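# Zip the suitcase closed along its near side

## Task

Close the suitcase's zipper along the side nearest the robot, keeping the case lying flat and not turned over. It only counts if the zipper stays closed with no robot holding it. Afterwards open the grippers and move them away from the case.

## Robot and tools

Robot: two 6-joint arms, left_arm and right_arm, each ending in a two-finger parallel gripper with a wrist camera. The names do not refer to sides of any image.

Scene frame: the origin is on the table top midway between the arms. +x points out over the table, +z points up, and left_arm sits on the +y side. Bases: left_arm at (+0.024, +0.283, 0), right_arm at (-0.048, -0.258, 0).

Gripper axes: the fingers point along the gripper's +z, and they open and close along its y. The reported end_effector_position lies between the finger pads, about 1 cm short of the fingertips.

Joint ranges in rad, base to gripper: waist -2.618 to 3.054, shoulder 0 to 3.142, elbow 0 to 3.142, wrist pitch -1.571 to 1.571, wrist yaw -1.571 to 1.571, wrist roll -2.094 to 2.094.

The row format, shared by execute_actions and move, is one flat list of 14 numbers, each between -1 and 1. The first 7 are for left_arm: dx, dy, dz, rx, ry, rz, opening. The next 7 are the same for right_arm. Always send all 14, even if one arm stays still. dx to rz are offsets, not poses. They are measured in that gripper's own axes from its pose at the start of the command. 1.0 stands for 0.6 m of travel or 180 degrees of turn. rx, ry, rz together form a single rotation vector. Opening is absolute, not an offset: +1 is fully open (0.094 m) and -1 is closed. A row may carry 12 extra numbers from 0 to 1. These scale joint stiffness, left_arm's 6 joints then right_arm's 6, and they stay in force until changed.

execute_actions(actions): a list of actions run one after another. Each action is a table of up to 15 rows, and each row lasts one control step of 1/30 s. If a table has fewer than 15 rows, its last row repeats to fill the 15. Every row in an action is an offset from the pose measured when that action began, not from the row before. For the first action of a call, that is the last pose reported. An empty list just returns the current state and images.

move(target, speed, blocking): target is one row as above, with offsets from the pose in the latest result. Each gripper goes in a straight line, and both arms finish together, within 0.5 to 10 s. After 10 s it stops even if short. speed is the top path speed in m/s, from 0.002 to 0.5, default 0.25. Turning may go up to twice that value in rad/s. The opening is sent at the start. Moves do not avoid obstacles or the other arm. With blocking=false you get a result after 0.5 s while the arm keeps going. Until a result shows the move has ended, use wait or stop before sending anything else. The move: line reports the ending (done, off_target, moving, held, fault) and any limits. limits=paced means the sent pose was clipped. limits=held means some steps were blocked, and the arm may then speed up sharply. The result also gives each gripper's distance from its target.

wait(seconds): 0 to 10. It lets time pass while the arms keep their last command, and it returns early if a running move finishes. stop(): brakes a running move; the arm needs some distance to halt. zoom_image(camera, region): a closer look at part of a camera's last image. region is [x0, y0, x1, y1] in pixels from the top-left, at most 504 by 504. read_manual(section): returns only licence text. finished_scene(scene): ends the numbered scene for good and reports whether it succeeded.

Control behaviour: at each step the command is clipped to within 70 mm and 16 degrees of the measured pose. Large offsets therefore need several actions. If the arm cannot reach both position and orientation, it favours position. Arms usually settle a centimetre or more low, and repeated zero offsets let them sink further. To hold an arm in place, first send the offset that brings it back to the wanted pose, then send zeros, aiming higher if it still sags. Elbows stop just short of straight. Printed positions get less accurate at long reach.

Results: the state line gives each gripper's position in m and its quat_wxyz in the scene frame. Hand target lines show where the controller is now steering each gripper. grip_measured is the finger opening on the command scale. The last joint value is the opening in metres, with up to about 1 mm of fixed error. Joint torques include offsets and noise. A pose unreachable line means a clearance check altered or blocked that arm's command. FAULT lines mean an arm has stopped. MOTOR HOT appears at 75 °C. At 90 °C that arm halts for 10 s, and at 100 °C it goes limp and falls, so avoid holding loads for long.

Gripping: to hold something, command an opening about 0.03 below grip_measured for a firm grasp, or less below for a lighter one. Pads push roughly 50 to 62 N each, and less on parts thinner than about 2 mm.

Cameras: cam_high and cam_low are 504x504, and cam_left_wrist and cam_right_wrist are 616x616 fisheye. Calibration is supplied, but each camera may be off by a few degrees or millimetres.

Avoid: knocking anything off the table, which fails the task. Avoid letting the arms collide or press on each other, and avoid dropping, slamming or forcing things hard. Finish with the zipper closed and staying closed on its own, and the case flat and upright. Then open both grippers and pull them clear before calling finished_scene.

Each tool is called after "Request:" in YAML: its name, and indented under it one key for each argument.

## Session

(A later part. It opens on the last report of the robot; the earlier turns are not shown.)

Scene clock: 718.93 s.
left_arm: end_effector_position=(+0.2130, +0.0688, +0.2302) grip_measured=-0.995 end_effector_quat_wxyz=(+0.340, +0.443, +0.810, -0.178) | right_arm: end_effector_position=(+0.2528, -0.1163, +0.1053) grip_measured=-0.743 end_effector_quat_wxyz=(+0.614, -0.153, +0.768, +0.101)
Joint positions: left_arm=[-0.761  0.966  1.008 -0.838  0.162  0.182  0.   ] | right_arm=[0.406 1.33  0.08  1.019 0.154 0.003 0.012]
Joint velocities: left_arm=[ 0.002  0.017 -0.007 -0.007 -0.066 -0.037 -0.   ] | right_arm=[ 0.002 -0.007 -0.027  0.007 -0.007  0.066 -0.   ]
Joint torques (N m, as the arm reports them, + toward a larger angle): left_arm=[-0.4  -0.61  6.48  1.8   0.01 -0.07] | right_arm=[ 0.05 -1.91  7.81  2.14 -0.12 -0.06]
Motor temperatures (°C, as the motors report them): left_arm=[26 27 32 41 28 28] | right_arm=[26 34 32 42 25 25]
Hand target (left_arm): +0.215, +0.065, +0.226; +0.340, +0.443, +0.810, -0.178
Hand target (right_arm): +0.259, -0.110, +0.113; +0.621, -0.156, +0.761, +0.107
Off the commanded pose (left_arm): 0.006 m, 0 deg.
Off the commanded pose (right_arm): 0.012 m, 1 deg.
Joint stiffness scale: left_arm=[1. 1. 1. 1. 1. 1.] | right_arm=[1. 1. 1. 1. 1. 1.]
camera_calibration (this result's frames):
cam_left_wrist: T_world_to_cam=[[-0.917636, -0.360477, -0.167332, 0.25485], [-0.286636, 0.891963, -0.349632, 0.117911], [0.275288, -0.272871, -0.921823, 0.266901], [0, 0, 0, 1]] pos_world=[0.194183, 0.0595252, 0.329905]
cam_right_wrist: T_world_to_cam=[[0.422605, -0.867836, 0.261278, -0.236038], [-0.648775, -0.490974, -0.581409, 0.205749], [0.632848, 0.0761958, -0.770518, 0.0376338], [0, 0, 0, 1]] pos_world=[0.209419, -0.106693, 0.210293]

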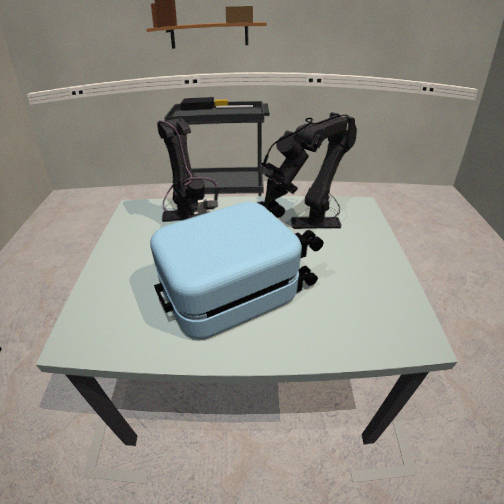

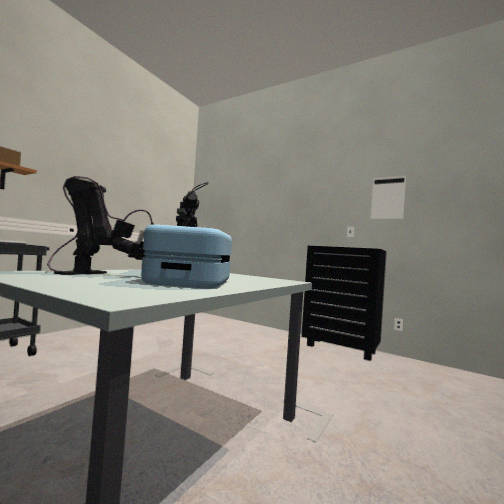

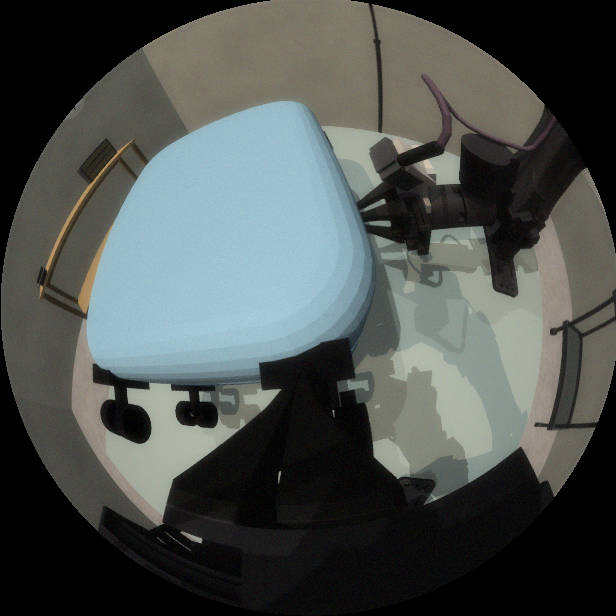

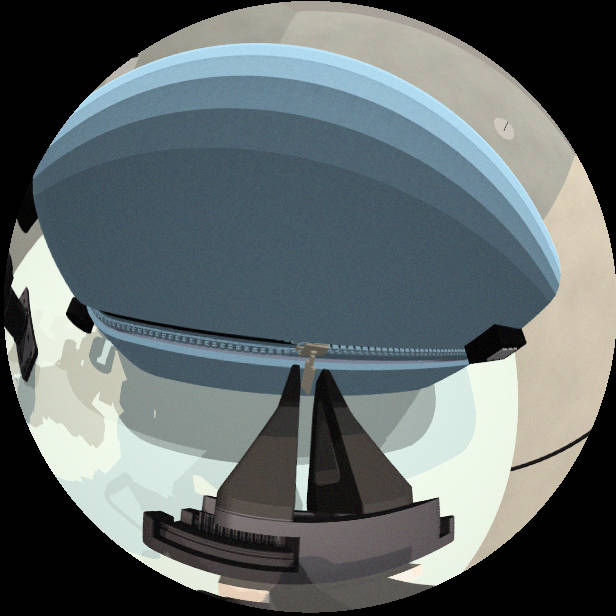

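Request:
execute_actions:
  actions:
    - [[0,0,0.010,0,0,0,-1, -0.006,0,0.006,0,-0.002,0,-0.77],[0,0,0.010,0,0,0,-1, -0.006,0,0.006,0,-0.002,0,-0.80],[0,0,0.010,0,0,0,-1, -0.006,0,0.006,0,-0.002,0,-0.82],[0,0,0.010,0,0,0,-1, -0.006,0,0.006,0,-0.002,0,-0.84],[0,0,0.010,0,0,0,-1, -0.006,0,0.006,0,-0.002,0,-0.86],[0,0,0.010,0,0,0,-1, -0.006,0,0.006,0,-0.002,0,-0.88],[0,0,0.010,0,0,0,-1, -0.006,0,0.006,0,-0.002,0,-0.90],[0,0,0.010,0,0,0,-1, -0.006,0,0.006,0,-0.002,0,-0.92],[0,0,0.010,0,0,0,-1, -0.006,0,0.006,0,-0.002,0,-0.94],[0,0,0.010,0,0,0,-1, -0.006,0,0.006,0,-0.002,0,-0.96],[0,0,0.010,0,0,0,-1, -0.006,0,0.006,0,-0.002,0,-0.98],[0,0,0.010,0,0,0,-1, -0.006,0,0.006,0,-0.002,0,-1]]

Request:
zoom_image:
  camera: "cam_right_wrist"
  region: [240, 290, 390, 420]

Scene clock: 728.40 s.
left_arm: end_effector_position=(+0.2130, +0.0688, +0.2302) grip_measured=-0.995 end_effector_quat_wxyz=(+0.340, +0.443, +0.810, -0.178) | right_arm: end_effector_position=(+0.2525, -0.1157, +0.1053) grip_measured=-0.984 end_effector_quat_wxyz=(+0.614, -0.154, +0.767, +0.103)
Joint positions: left_arm=[-0.761  0.966  1.008 -0.838  0.162  0.182  0.   ] | right_arm=[0.406 1.33  0.08  1.019 0.15  0.003 0.001]
Joint velocities: left_arm=[ 0.007  0.017 -0.002 -0.051  0.081 -0.007  0.   ] | right_arm=[-0.007 -0.012  0.007  0.037 -0.081  0.007 -0.   ]
Joint torques (N m, as the arm reports them, + toward a larger angle): left_arm=[-0.43 -0.61  6.47  1.81  0.02 -0.05] | right_arm=[-0.29 -1.95  6.16  2.13  0.   -0.03]
Motor temperatures (°C, as the motors report them): left_arm=[26 27 32 41 28 28] | right_arm=[26 33 33 42 25 25]
Hand target (left_arm): +0.215, +0.065, +0.226; +0.340, +0.443, +0.810, -0.178
Hand target (right_arm): +0.257, -0.115, +0.108; +0.616, -0.153, +0.766, +0.102
Off the commanded pose (left_arm): 0.006 m, 0 deg.
Off the commanded pose (right_arm): 0.005 m, 0 deg.
Joint stiffness scale: left_arm=[1. 1. 1. 1. 1. 1.] | right_arm=[1. 1. 1. 1. 1. 1.]
camera_calibration (this result's frames):
cam_left_wrist: T_world_to_cam=[[-0.917636, -0.360477, -0.167332, 0.25485], [-0.286636, 0.891963, -0.349632, 0.117911], [0.275288, -0.272871, -0.921823, 0.266901], [0, 0, 0, 1]] pos_world=[0.194183, 0.0595252, 0.329905]
cam_right_wrist: T_world_to_cam=[[0.425938, -0.866457, 0.26044, -0.235972], [-0.647198, -0.492941, -0.581501, 0.205271], [0.632227, 0.0791274, -0.770732, 0.0382414], [0, 0, 0, 1]] pos_world=[0.209183, -0.106299, 0.210296]

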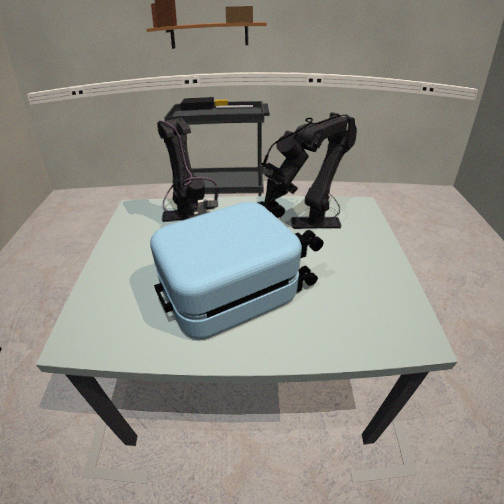

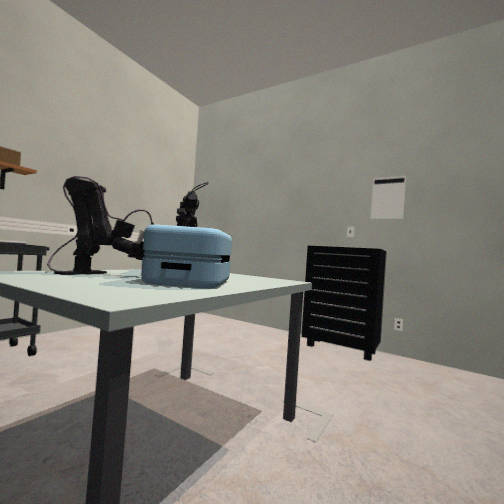

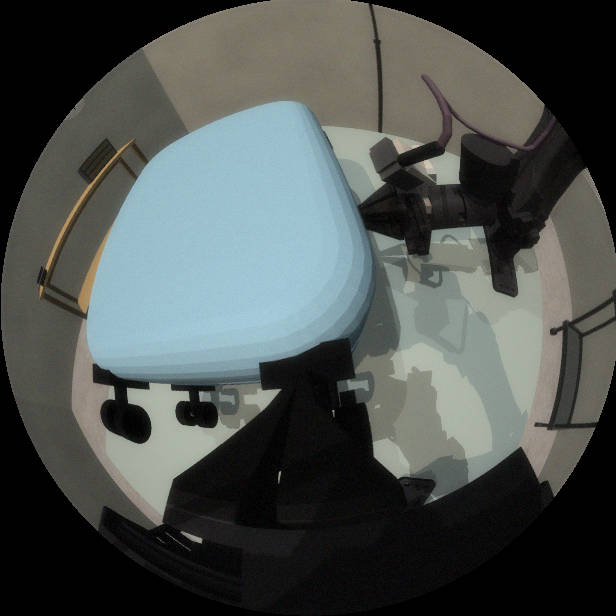

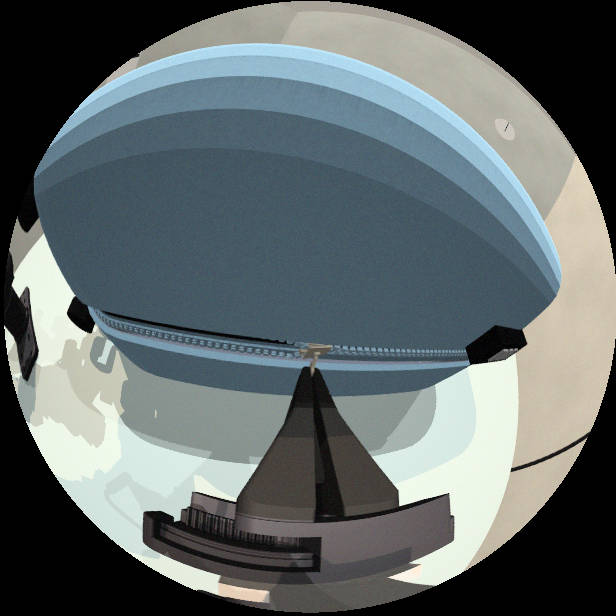

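Region (240, 290, 390, 420) of cam_right_wrist's 616x616 image, scaled by 3.360, with more detail than that image has; it fills the top 437 rows of this view, and the rest is white.

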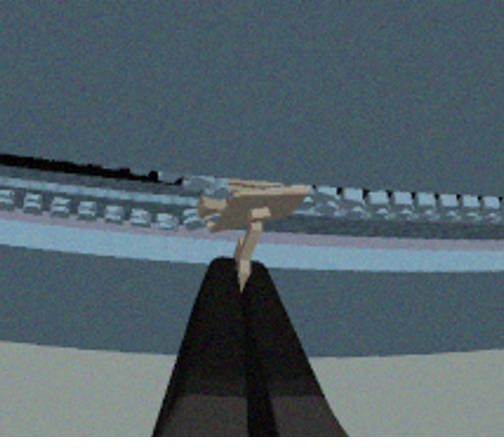

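Request:
move:
  target: [0,0,0.010,0,0,0,-1, -0.017,0.008,-0.014,0.081,0,0.019,-1]
  speed: 0.15

Request:
zoom_image:
  camera: "cam_right_wrist"
  region: [240, 290, 390, 420]

Scene clock: 739.80 s.
left_arm: end_effector_position=(+0.2130, +0.0688, +0.2302) grip_measured=-0.995 end_effector_quat_wxyz=(+0.340, +0.443, +0.810, -0.178) | right_arm: end_effector_position=(+0.2439, -0.1142, +0.1067) grip_measured=-0.985 end_effector_quat_wxyz=(+0.616, -0.063, +0.785, +0.023)
Joint positions: left_arm=[-0.761  0.966  1.008 -0.838  0.162  0.182  0.   ] | right_arm=[0.679 1.33  0.145 0.878 0.65  0.146 0.001]
Joint velocities: left_arm=[ 0.007 -0.007  0.002  0.051  0.051 -0.007  0.001] | right_arm=[ 0.007  0.007  0.007  0.051  0.022 -0.007 -0.   ]
Joint torques (N m, as the arm reports them, + toward a larger angle): left_arm=[-0.36 -0.56  6.51  1.81  0.02 -0.09] | right_arm=[ 1.53 -4.61  6.32  1.83  0.52  0.08]
Motor temperatures (°C, as the motors report them): left_arm=[26 27 32 41 28 28] | right_arm=[26 33 33 42 25 25]
Hand target (left_arm): +0.215, +0.065, +0.226; +0.340, +0.443, +0.810, -0.178
Hand target (right_arm): +0.245, -0.112, +0.116; +0.625, -0.050, +0.778, +0.026
Off the commanded pose (left_arm): 0.006 m, 0 deg.
Off the commanded pose (right_arm): 0.010 m, 2 deg.
Joint stiffness scale: left_arm=[1. 1. 1. 1. 1. 1.] | right_arm=[1. 1. 1. 1. 1. 1.]
move: done
camera_calibration (this result's frames):
cam_left_wrist: T_world_to_cam=[[-0.917636, -0.360477, -0.167332, 0.25485], [-0.286636, 0.891963, -0.349632, 0.117911], [0.275288, -0.272871, -0.921823, 0.266901], [0, 0, 0, 1]] pos_world=[0.194183, 0.0595252, 0.329905]
cam_right_wrist: T_world_to_cam=[[0.208367, -0.940319, 0.26904, -0.187638], [-0.754585, -0.329564, -0.567441, 0.244649], [0.622241, -0.0847778, -0.778221, 0.0291841], [0, 0, 0, 1]] pos_world=[0.205546, -0.0933386, 0.212018]

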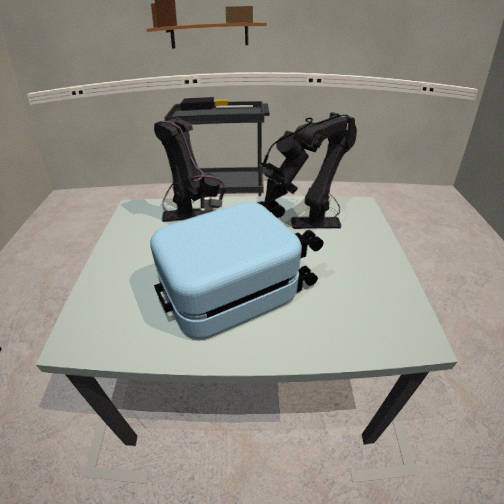

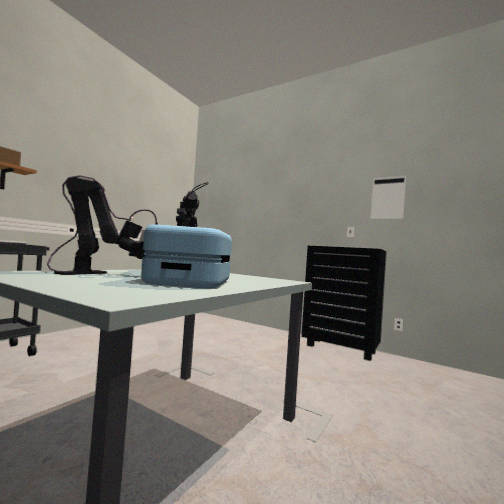

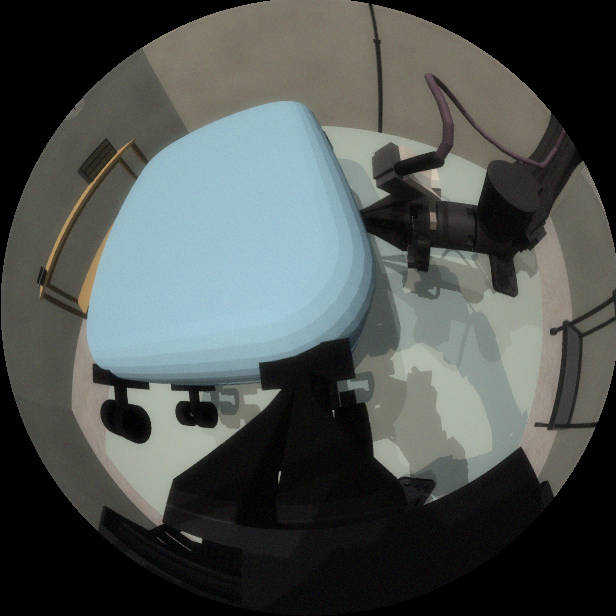

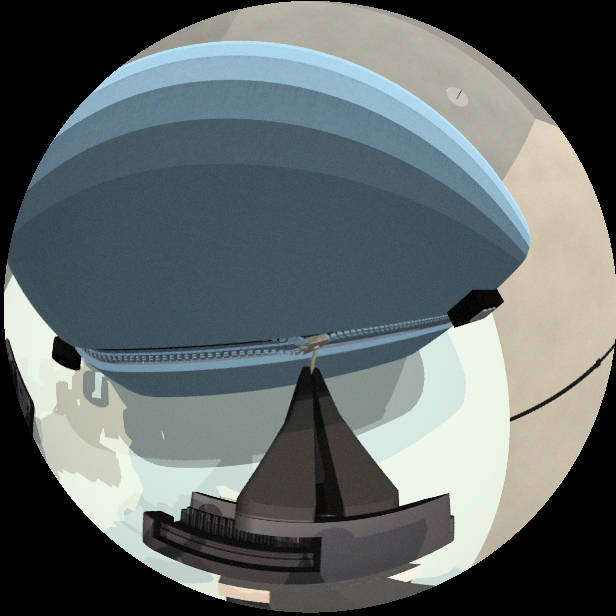

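Region (240, 290, 390, 420) of cam_right_wrist's 616x616 image, scaled by 3.360, with more detail than that image has; it fills the top 437 rows of this view, and the rest is white.

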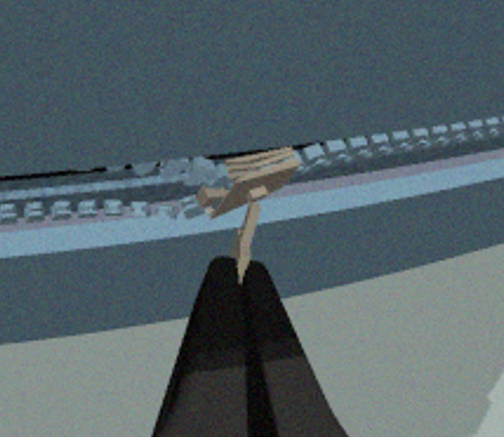

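Request:
execute_actions:
  actions:
    - [[0,0,0.012,0,0,0,-1, -0.017,0.006,-0.004,0.004,-0.005,0.008,-1],[0,0,0.014,0,0,0,-1, -0.017,0.011,-0.006,0.000,-0.005,0.009,-1],[0,0,0.016,0,0,0,-1, -0.018,0.017,-0.008,-0.004,-0.005,0.010,-1],[0,0,0.018,0,0,0,-1, -0.018,0.022,-0.010,-0.008,-0.005,0.011,-1],[0,0,0.020,0,0,0,-1, -0.018,0.028,-0.013,-0.012,-0.005,0.012,-1],[0,0,0.022,0,0,0,-1, -0.019,0.033,-0.015,-0.016,-0.005,0.013,-1],[0,0,0.024,0,0,0,-1, -0.019,0.039,-0.017,-0.020,-0.005,0.014,-1],[0,0,0.026,0,0,0,-1, -0.019,0.044,-0.019,-0.024,-0.005,0.015,-1],[0,0,0.028,0,0,0,-1, -0.020,0.049,-0.021,-0.028,-0.005,0.016,-1],[0,0,0.030,0,0,0,-1, -0.020,0.054,-0.023,-0.031,-0.005,0.017,-1],[0,0,0.031,0,0,0,-1, -0.020,0.059,-0.025,-0.034,-0.005,0.018,-1],[0,0,0.032,0,0,0,-1, -0.020,0.063,-0.027,-0.036,-0.005,0.019,-1],[0,0,0.033,0,0,0,-1, -0.020,0.067,-0.029,-0.038,-0.005,0.020,-1],[0,0,0.034,0,0,0,-1, -0.020,0.070,-0.030,-0.039,-0.005,0.020,-1]]

Request:
zoom_image:
  camera: "cam_right_wrist"
  region: [240, 290, 390, 420]

Scene clock: 757.33 s.
left_arm: end_effector_position=(+0.2130, +0.0683, +0.2294) grip_measured=-0.995 end_effector_quat_wxyz=(+0.341, +0.442, +0.811, -0.178) | right_arm: end_effector_position=(+0.2345, -0.1094, +0.1150) grip_measured=-0.985 end_effector_quat_wxyz=(+0.624, -0.035, +0.780, +0.030)
Joint positions: left_arm=[-0.765  0.966  1.005 -0.833  0.157  0.177  0.   ] | right_arm=[0.761 1.288 0.155 0.825 0.756 0.219 0.001]
Joint velocities: left_arm=[-0.017 -0.007  0.002 -0.037  0.022  0.051 -0.001] | right_arm=[ 0.129 -0.071 -0.017 -0.022  0.227  0.154  0.   ]
Joint torques (N m, as the arm reports them, + toward a larger angle): left_arm=[-0.97  1.4   3.93  2.43  0.01 -0.09] | right_arm=[ 4.72 -5.02  6.76  1.53 -1.37 -0.01]
Motor temperatures (°C, as the motors report them): left_arm=[26 27 32 41 28 28] | right_arm=[26 33 33 41 25 25]
Hand target (left_arm): +0.219, +0.058, +0.216; +0.339, +0.443, +0.810, -0.178
Hand target (right_arm): +0.223, -0.076, +0.120; +0.615, -0.075, +0.779, +0.091
Off the commanded pose (left_arm): 0.020 m, 0 deg.
Off the commanded pose (right_arm): 0.038 m, 8 deg.
Joint stiffness scale: left_arm=[1. 1. 1. 1. 1. 1.] | right_arm=[1. 1. 1. 1. 1. 1.]
camera_calibration (this result's frames):
cam_left_wrist: T_world_to_cam=[[-0.916613, -0.363141, -0.167178, 0.254548], [-0.289254, 0.891097, -0.349684, 0.118685], [0.275956, -0.272168, -0.921831, 0.265838], [0, 0, 0, 1]] pos_world=[0.194293, 0.0590298, 0.329115]
cam_right_wrist: T_world_to_cam=[[0.17025, -0.958969, 0.226702, -0.171644], [-0.756889, -0.274576, -0.593066, 0.253336], [0.630979, -0.0706185, -0.772579, 0.0407483], [0, 0, 0, 1]] pos_world=[0.195258, -0.0921637, 0.220638]

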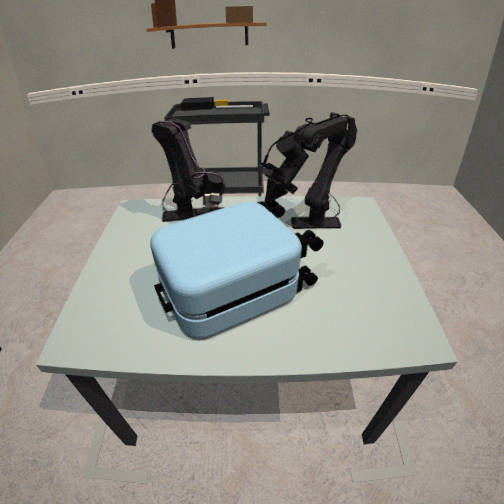

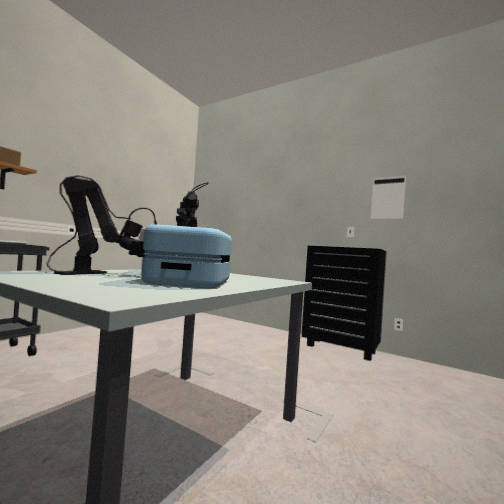

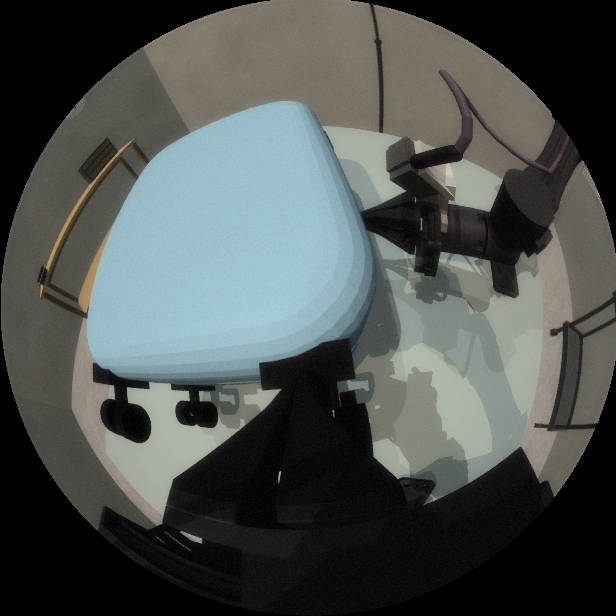

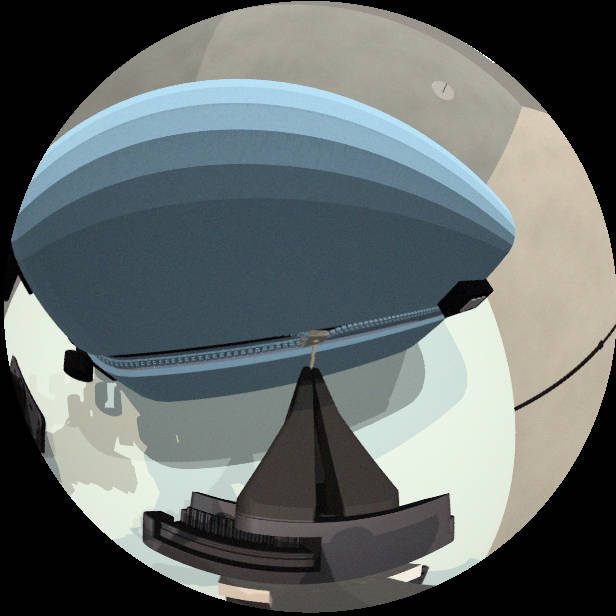

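Region (240, 290, 390, 420) of cam_right_wrist's 616x616 image, scaled by 3.360, with more detail than that image has; it fills the top 437 rows of this view, and the rest is white.

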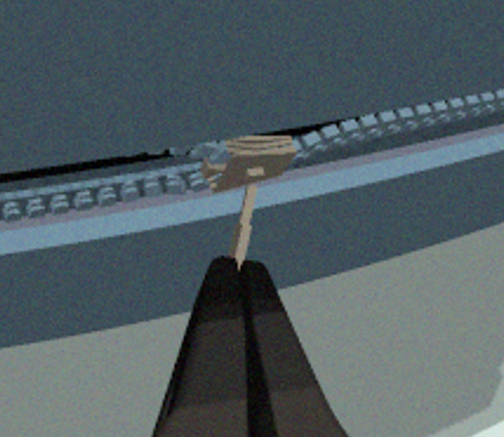

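Request:
execute_actions:
  actions:
    - [[0,0,0.034,0,0,0,-1, -0.008,0.061,-0.012,-0.045,-0.003,0.000,-1],[0,0,0.034,0,0,0,-1, -0.008,0.064,-0.011,-0.045,-0.003,0.000,-1],[0,0,0.034,0,0,0,-1, -0.008,0.066,-0.010,-0.046,-0.003,0.000,-1],[0,0,0.034,0,0,0,-1, -0.008,0.069,-0.010,-0.046,-0.003,0.000,-1],[0,0,0.034,0,0,0,-1, -0.008,0.072,-0.011,-0.047,-0.003,0.000,-1],[0,0,0.035,0,0,0,-1, -0.008,0.074,-0.012,-0.047,-0.003,0.000,-1],[0,0,0.035,0,0,0,-1, -0.008,0.077,-0.013,-0.048,-0.003,0.000,-1],[0,0,0.036,0,0,0,-1, -0.008,0.080,-0.014,-0.048,-0.003,0.000,-1],[0,0,0.036,0,0,0,-1, -0.008,0.082,-0.015,-0.049,-0.003,0.000,-1],[0,0,0.037,0,0,0,-1, -0.008,0.085,-0.016,-0.049,-0.003,0.000,-1],[0,0,0.037,0,0,0,-1, -0.008,0.088,-0.017,-0.050,-0.003,0.000,-1],[0,0,0.038,0,0,0,-1, -0.008,0.090,-0.018,-0.050,-0.003,0.000,-1],[0,0,0.038,0,0,0,-1, -0.008,0.093,-0.019,-0.050,-0.003,0.000,-1],[0,0,0.038,0,0,0,-1, -0.008,0.095,-0.020,-0.050,-0.003,0.000,-1],[0,0,0.038,0,0,0,-1, -0.008,0.098,-0.021,-0.050,-0.003,0.000,-1]]

Request:
zoom_image:
  camera: "cam_right_wrist"
  region: [240, 290, 390, 420]

Scene clock: 768.57 s.
left_arm: end_effector_position=(+0.2132, +0.0685, +0.2292) grip_measured=-0.995 end_effector_quat_wxyz=(+0.341, +0.440, +0.812, -0.176) | right_arm: end_effector_position=(+0.2259, -0.1052, +0.1219) grip_measured=-0.985 end_effector_quat_wxyz=(+0.635, -0.023, +0.772, +0.016)
Joint positions: left_arm=[-0.77   0.966  1.005 -0.833  0.149  0.17   0.   ] | right_arm=[0.844 1.286 0.168 0.809 0.878 0.235 0.001]
Joint velocities: left_arm=[ 0.017  0.002 -0.012  0.007 -0.11  -0.081 -0.   ] | right_arm=[ 0.208 -0.002  0.051 -0.139  0.315  0.139 -0.   ]
Joint torques (N m, as the arm reports them, + toward a larger angle): left_arm=[-0.95  1.73  3.19  2.55  0.09 -0.1 ] | right_arm=[ 5.78 -1.51  8.37  2.01 -1.88  0.04]
Motor temperatures (°C, as the motors report them): left_arm=[26 27 32 43 28 28] | right_arm=[27 34 33 40 25 25]
Hand target (left_arm): +0.220, +0.057, +0.213; +0.339, +0.442, +0.811, -0.178
Hand target (right_arm): +0.212, -0.057, +0.123; +0.620, -0.083, +0.775, +0.092
Off the commanded pose (left_arm): 0.023 m, 0 deg.
Off the commanded pose (right_arm): 0.054 m, 11 deg.
Joint stiffness scale: left_arm=[1. 1. 1. 1. 1. 1.] | right_arm=[1. 1. 1. 1. 1. 1.]
camera_calibration (this result's frames):
cam_left_wrist: T_world_to_cam=[[-0.914282, -0.368435, -0.168357, 0.254891], [-0.294549, 0.889989, -0.348081, 0.119394], [0.278081, -0.268655, -0.922223, 0.265062], [0, 0, 0, 1]] pos_world=[0.194501, 0.0588612, 0.328917]
cam_right_wrist: T_world_to_cam=[[0.129412, -0.962668, 0.237746, -0.160265], [-0.749638, -0.251924, -0.612028, 0.255144], [0.649073, -0.0990193, -0.754254, 0.042513], [0, 0, 0, 1]] pos_world=[0.184412, -0.0857955, 0.226323]

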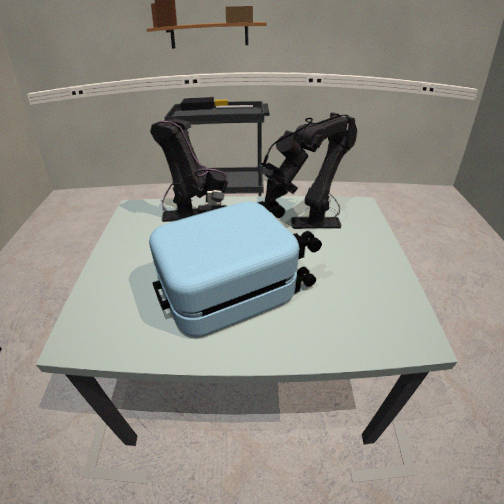

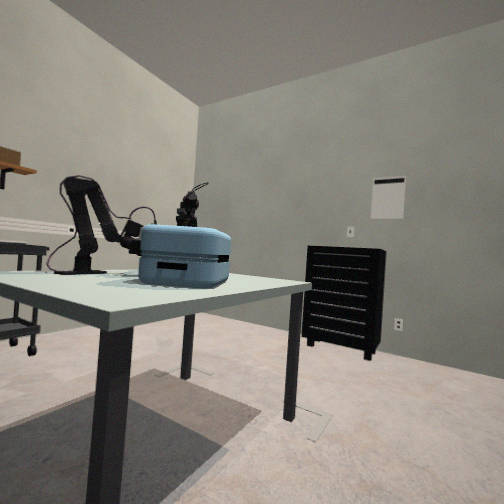

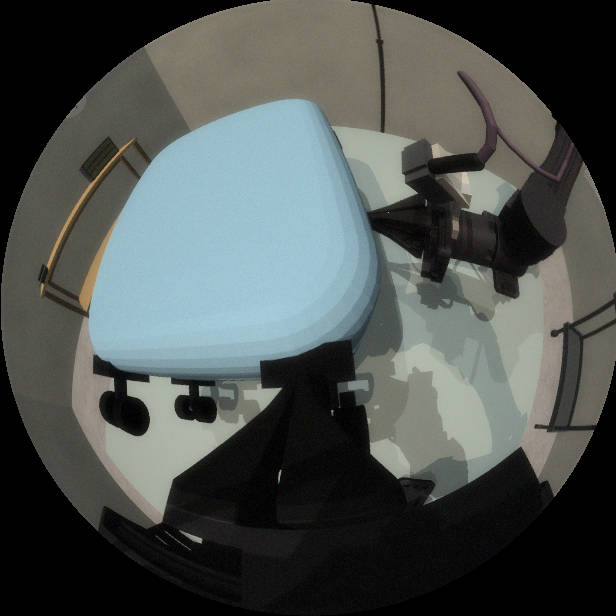

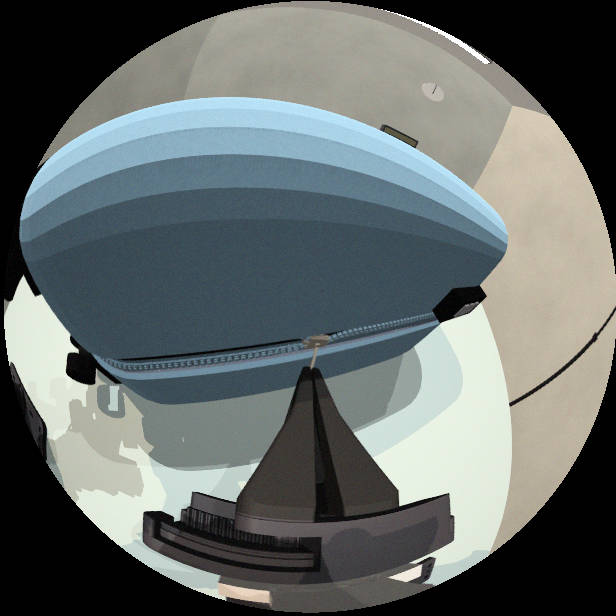

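Region (240, 290, 390, 420) of cam_right_wrist's 616x616 image, scaled by 3.360, with more detail than that image has; it fills the top 437 rows of this view, and the rest is white.

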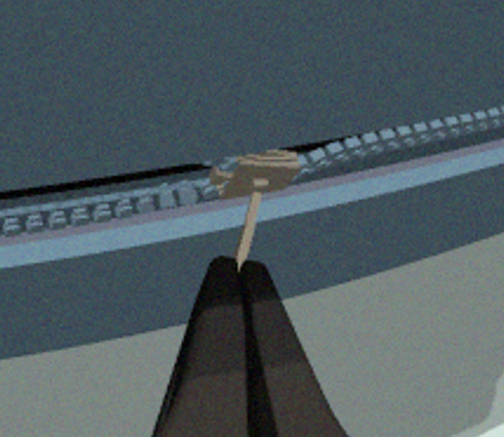

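Request:
execute_actions:
  actions: []

Scene clock: 788.27 s.
left_arm: end_effector_position=(+0.2138, +0.0681, +0.2291) grip_measured=-0.995 end_effector_quat_wxyz=(+0.342, +0.439, +0.812, -0.176) | right_arm: end_effector_position=(+0.2205, -0.0955, +0.1211) grip_measured=-0.985 end_effector_quat_wxyz=(+0.632, -0.035, +0.774, +0.027)
Joint positions: left_arm=[-0.77   0.966  1.002 -0.828  0.148  0.17   0.   ] | right_arm=[0.88  1.286 0.172 0.797 0.879 0.245 0.001]
Joint velocities: left_arm=[-0.002 -0.012 -0.017 -0.081  0.022 -0.007 -0.   ] | right_arm=[ 0.017 -0.007 -0.012 -0.037 -0.007 -0.095  0.001]
Joint torques (N m, as the arm reports them, + toward a larger angle): left_arm=[-0.98  1.71  3.34  2.49  0.04 -0.09] | right_arm=[ 3.89 -1.6   8.26  1.86 -1.3   0.05]
Motor temperatures (°C, as the motors report them): left_arm=[26 27 32 45 28 28] | right_arm=[27 33 33 40 26 25]
Hand target (left_arm): +0.220, +0.057, +0.213; +0.339, +0.442, +0.811, -0.178
Hand target (right_arm): +0.212, -0.057, +0.123; +0.620, -0.083, +0.775, +0.092
Off the commanded pose (left_arm): 0.022 m, 0 deg.
Off the commanded pose (right_arm): 0.044 m, 9 deg.
Joint stiffness scale: left_arm=[1. 1. 1. 1. 1. 1.] | right_arm=[1. 1. 1. 1. 1. 1.]
camera_calibration (this result's frames):
cam_left_wrist: T_world_to_cam=[[-0.913633, -0.36944, -0.169671, 0.255486], [-0.294537, 0.889193, -0.350119, 0.120347], [0.280219, -0.269906, -0.92121, 0.26411], [0, 0, 0, 1]] pos_world=[0.194859, 0.05866, 0.328786]
cam_right_wrist: T_world_to_cam=[[0.1622, -0.958412, 0.234815, -0.15645], [-0.744245, -0.275072, -0.608633, 0.249143], [0.647912, -0.0760392, -0.75791, 0.0492683], [0, 0, 0, 1]] pos_world=[0.178878, -0.0776654, 0.225714]

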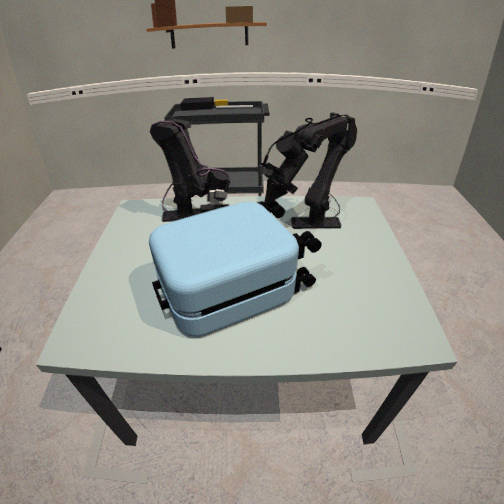

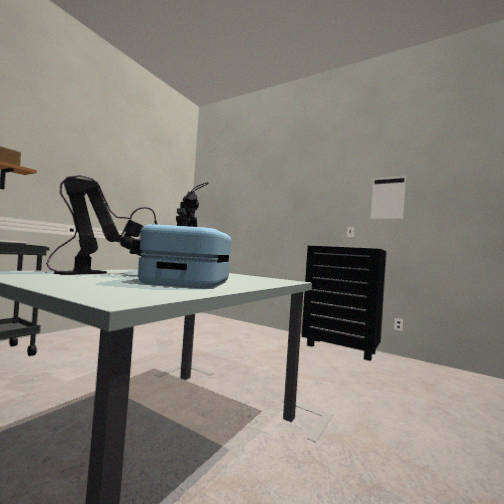

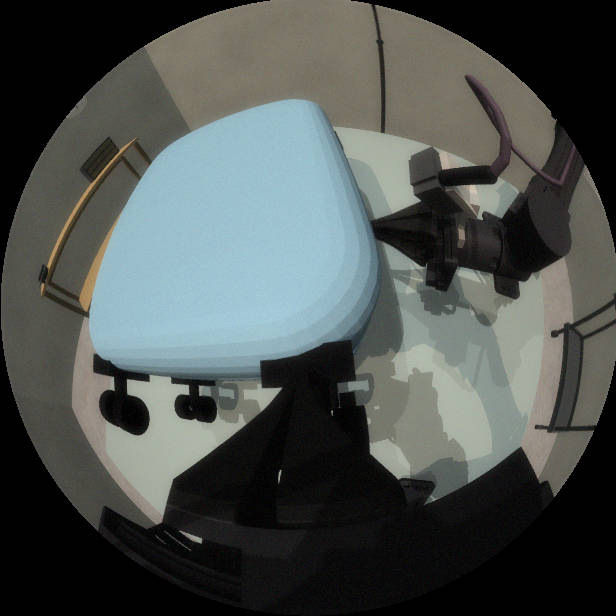

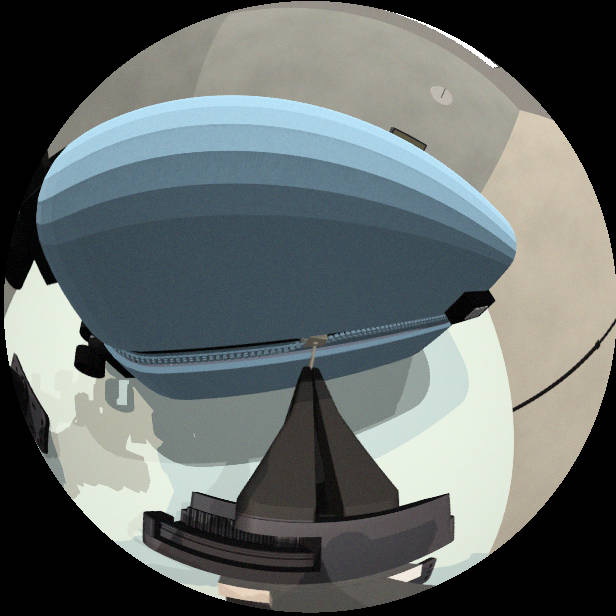

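Request:
execute_actions:
  actions:
    - [[0,0,0.036,0,0,0,-1,0.005,0.085,0.0,-0.06,0,0,-1]]
    - [[0,0,0.036,0,0,0,-1,0.005,0.085,0.0,-0.06,0,0,-1]]

Request:
zoom_image:
  camera: "cam_right_wrist"
  region: [200, 280, 420, 430]

Scene clock: 793.87 s.
left_arm: end_effector_position=(+0.2138, +0.0681, +0.2290) grip_measured=-0.995 end_effector_quat_wxyz=(+0.342, +0.436, +0.814, -0.175) | right_arm: end_effector_position=(+0.2187, -0.0880, +0.1179) grip_measured=-0.985 end_effector_quat_wxyz=(+0.643, -0.032, +0.765, +0.024)
Joint positions: left_arm=[-0.774  0.966  1.002 -0.828  0.141  0.16   0.   ] | right_arm=[0.92  1.388 0.172 0.922 0.932 0.235 0.001]
Joint velocities: left_arm=[-0.007 -0.002  0.002 -0.022  0.007 -0.037 -0.   ] | right_arm=[-0.007 -0.007 -0.007  0.022 -0.051  0.066 -0.   ]
Joint torques (N m, as the arm reports them, + toward a larger angle): left_arm=[-0.97  1.59  3.39  2.52 -0.03 -0.08] | right_arm=[ 3.98 -1.44  7.    2.04 -1.71 -0.09]
Motor temperatures (°C, as the motors report them): left_arm=[26 27 32 45 28 28] | right_arm=[27 33 33 40 26 25]
Hand target (left_arm): +0.221, +0.057, +0.214; +0.341, +0.438, +0.813, -0.176
Hand target (right_arm): +0.208, -0.044, +0.117; +0.629, -0.094, +0.766, +0.098
Off the commanded pose (left_arm): 0.022 m, 0 deg.
Off the commanded pose (right_arm): 0.048 m, 11 deg.
Joint stiffness scale: left_arm=[1. 1. 1. 1. 1. 1.] | right_arm=[1. 1. 1. 1. 1. 1.]
camera_calibration (this result's frames):
cam_left_wrist: T_world_to_cam=[[-0.911201, -0.376465, -0.167292, 0.254898], [-0.302143, 0.88676, -0.34981, 0.122036], [0.280039, -0.268201, -0.921763, 0.264036], [0, 0, 0, 1]] pos_world=[0.195195, 0.058558, 0.32871]
cam_right_wrist: T_world_to_cam=[[0.147742, -0.959849, 0.238456, -0.145646], [-0.730141, -0.268484, -0.628339, 0.247799], [0.667132, -0.0812748, -0.740492, 0.0419113], [0, 0, 0, 1]] pos_world=[0.174486, -0.0698622, 0.221467]

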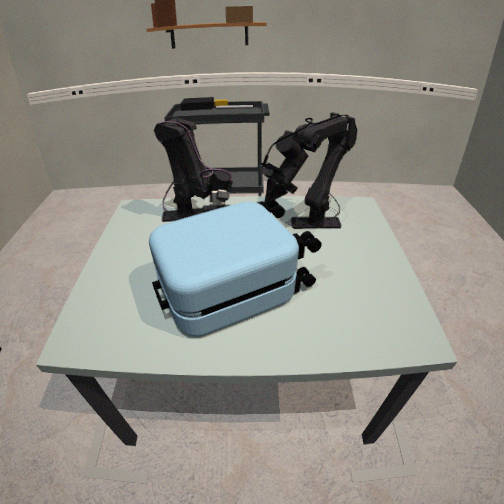

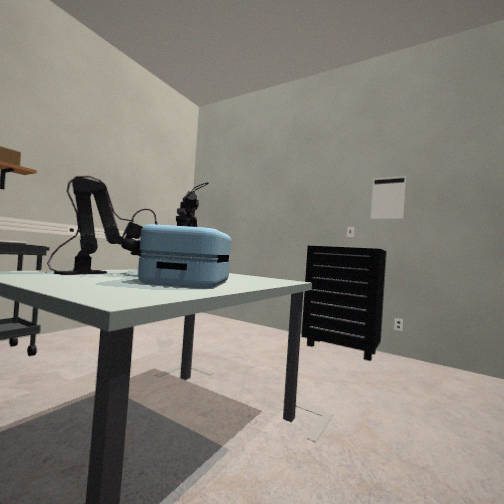

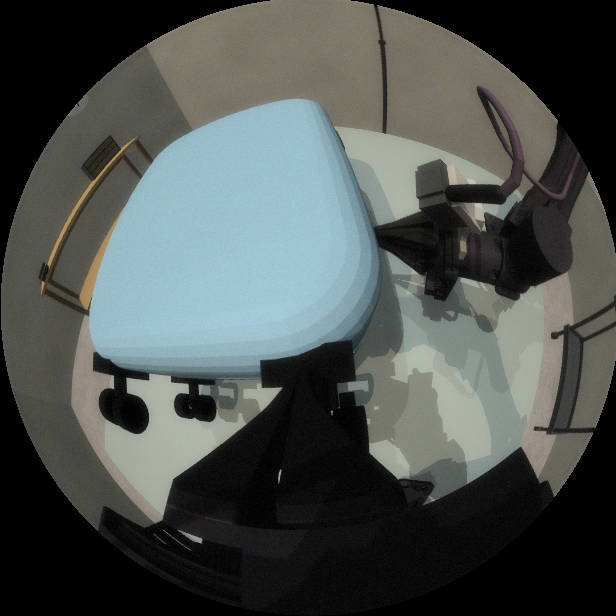

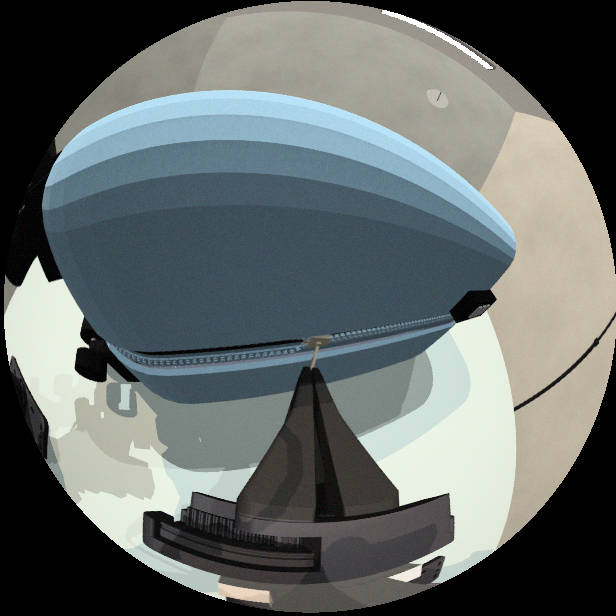

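Region (200, 280, 420, 430) of cam_right_wrist's 616x616 image, scaled by 2.291, with more detail than that image has; it fills the top 344 rows of this view, and the rest is white.

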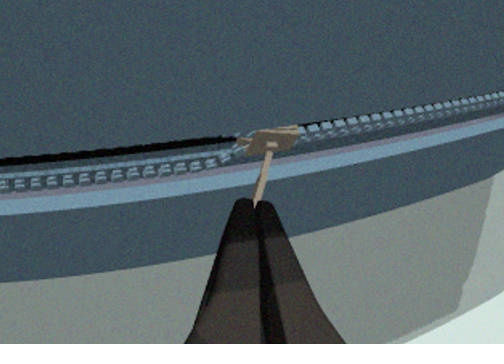

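Request:
execute_actions:
  actions:
    - [[0,0,0.036,0,0,0,-1,0.0,0.09,0.012,-0.06,0,0,-1]]
    - [[0,0,0.036,0,0,0,-1,0.0,0.09,0.012,-0.06,0,0,-1]]

Request:
zoom_image:
  camera: "cam_right_wrist"
  region: [200, 280, 420, 430]

Scene clock: 803.80 s.
left_arm: end_effector_position=(+0.2164, +0.0680, +0.2295) grip_measured=-0.995 end_effector_quat_wxyz=(+0.347, +0.430, +0.815, -0.174) | right_arm: end_effector_position=(+0.2238, -0.0877, +0.1114) grip_measured=-0.985 end_effector_quat_wxyz=(+0.647, -0.029, +0.762, +0.002)
Joint positions: left_arm=[-0.774  0.966  0.999 -0.816  0.131  0.151  0.   ] | right_arm=[0.92  1.498 0.187 1.019 0.973 0.209 0.001]
Joint velocities: left_arm=[-0.017 -0.017 -0.017  0.066  0.022 -0.022 -0.   ] | right_arm=[ 0.007 -0.017 -0.002 -0.022  0.007  0.037 -0.   ]
Joint torques (N m, as the arm reports them, + toward a larger angle): left_arm=[-1.    1.61  3.71  2.45  0.01 -0.11] | right_arm=[ 3.48 -2.    8.42  2.01 -1.86 -0.14]
Motor temperatures (°C, as the motors report them): left_arm=[26 27 32 46 28 28] | right_arm=[27 33 33 41 27 25]
Hand target (left_arm): +0.222, +0.057, +0.214; +0.343, +0.433, +0.815, -0.175
Hand target (right_arm): +0.217, -0.038, +0.115; +0.638, -0.090, +0.760, +0.082
Off the commanded pose (left_arm): 0.021 m, 0 deg.
Off the commanded pose (right_arm): 0.054 m, 12 deg.
Joint stiffness scale: left_arm=[1. 1. 1. 1. 1. 1.] | right_arm=[1. 1. 1. 1. 1. 1.]
camera_calibration (this result's frames):
cam_left_wrist: T_world_to_cam=[[-0.905205, -0.389252, -0.170549, 0.257593], [-0.311769, 0.88097, -0.355938, 0.126991], [0.288798, -0.269024, -0.918815, 0.261258], [0, 0, 0, 1]] pos_world=[0.197315, 0.0586781, 0.329181]
cam_right_wrist: T_world_to_cam=[[0.111205, -0.956838, 0.268503, -0.139419], [-0.73127, -0.26174, -0.62987, 0.248502], [0.672962, -0.126304, -0.728814, 0.0271057], [0, 0, 0, 1]] pos_world=[0.178985, -0.0649354, 0.213713]

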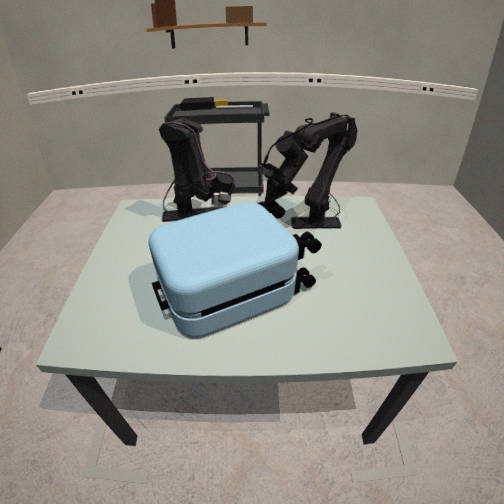

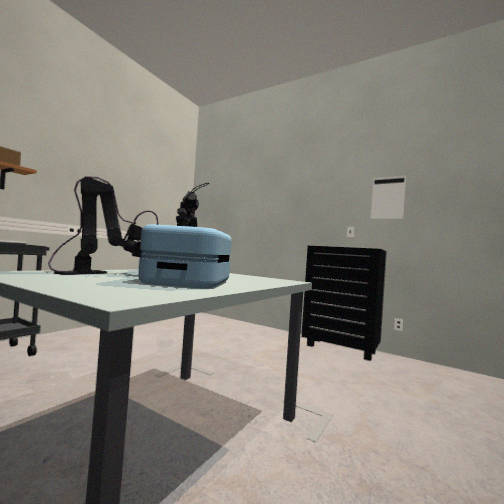

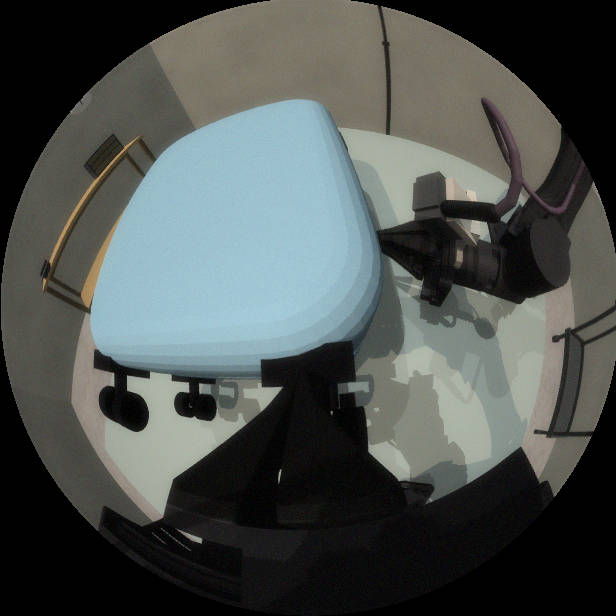

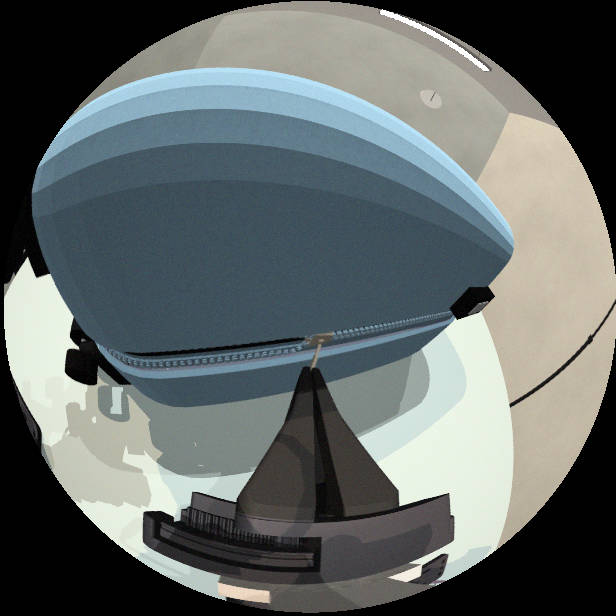

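Region (200, 280, 420, 430) of cam_right_wrist's 616x616 image, scaled by 2.291, with more detail than that image has; it fills the top 344 rows of this view, and the rest is white.

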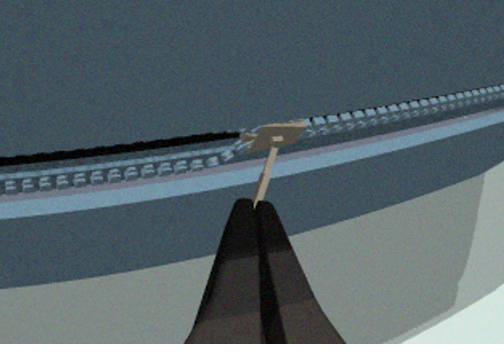

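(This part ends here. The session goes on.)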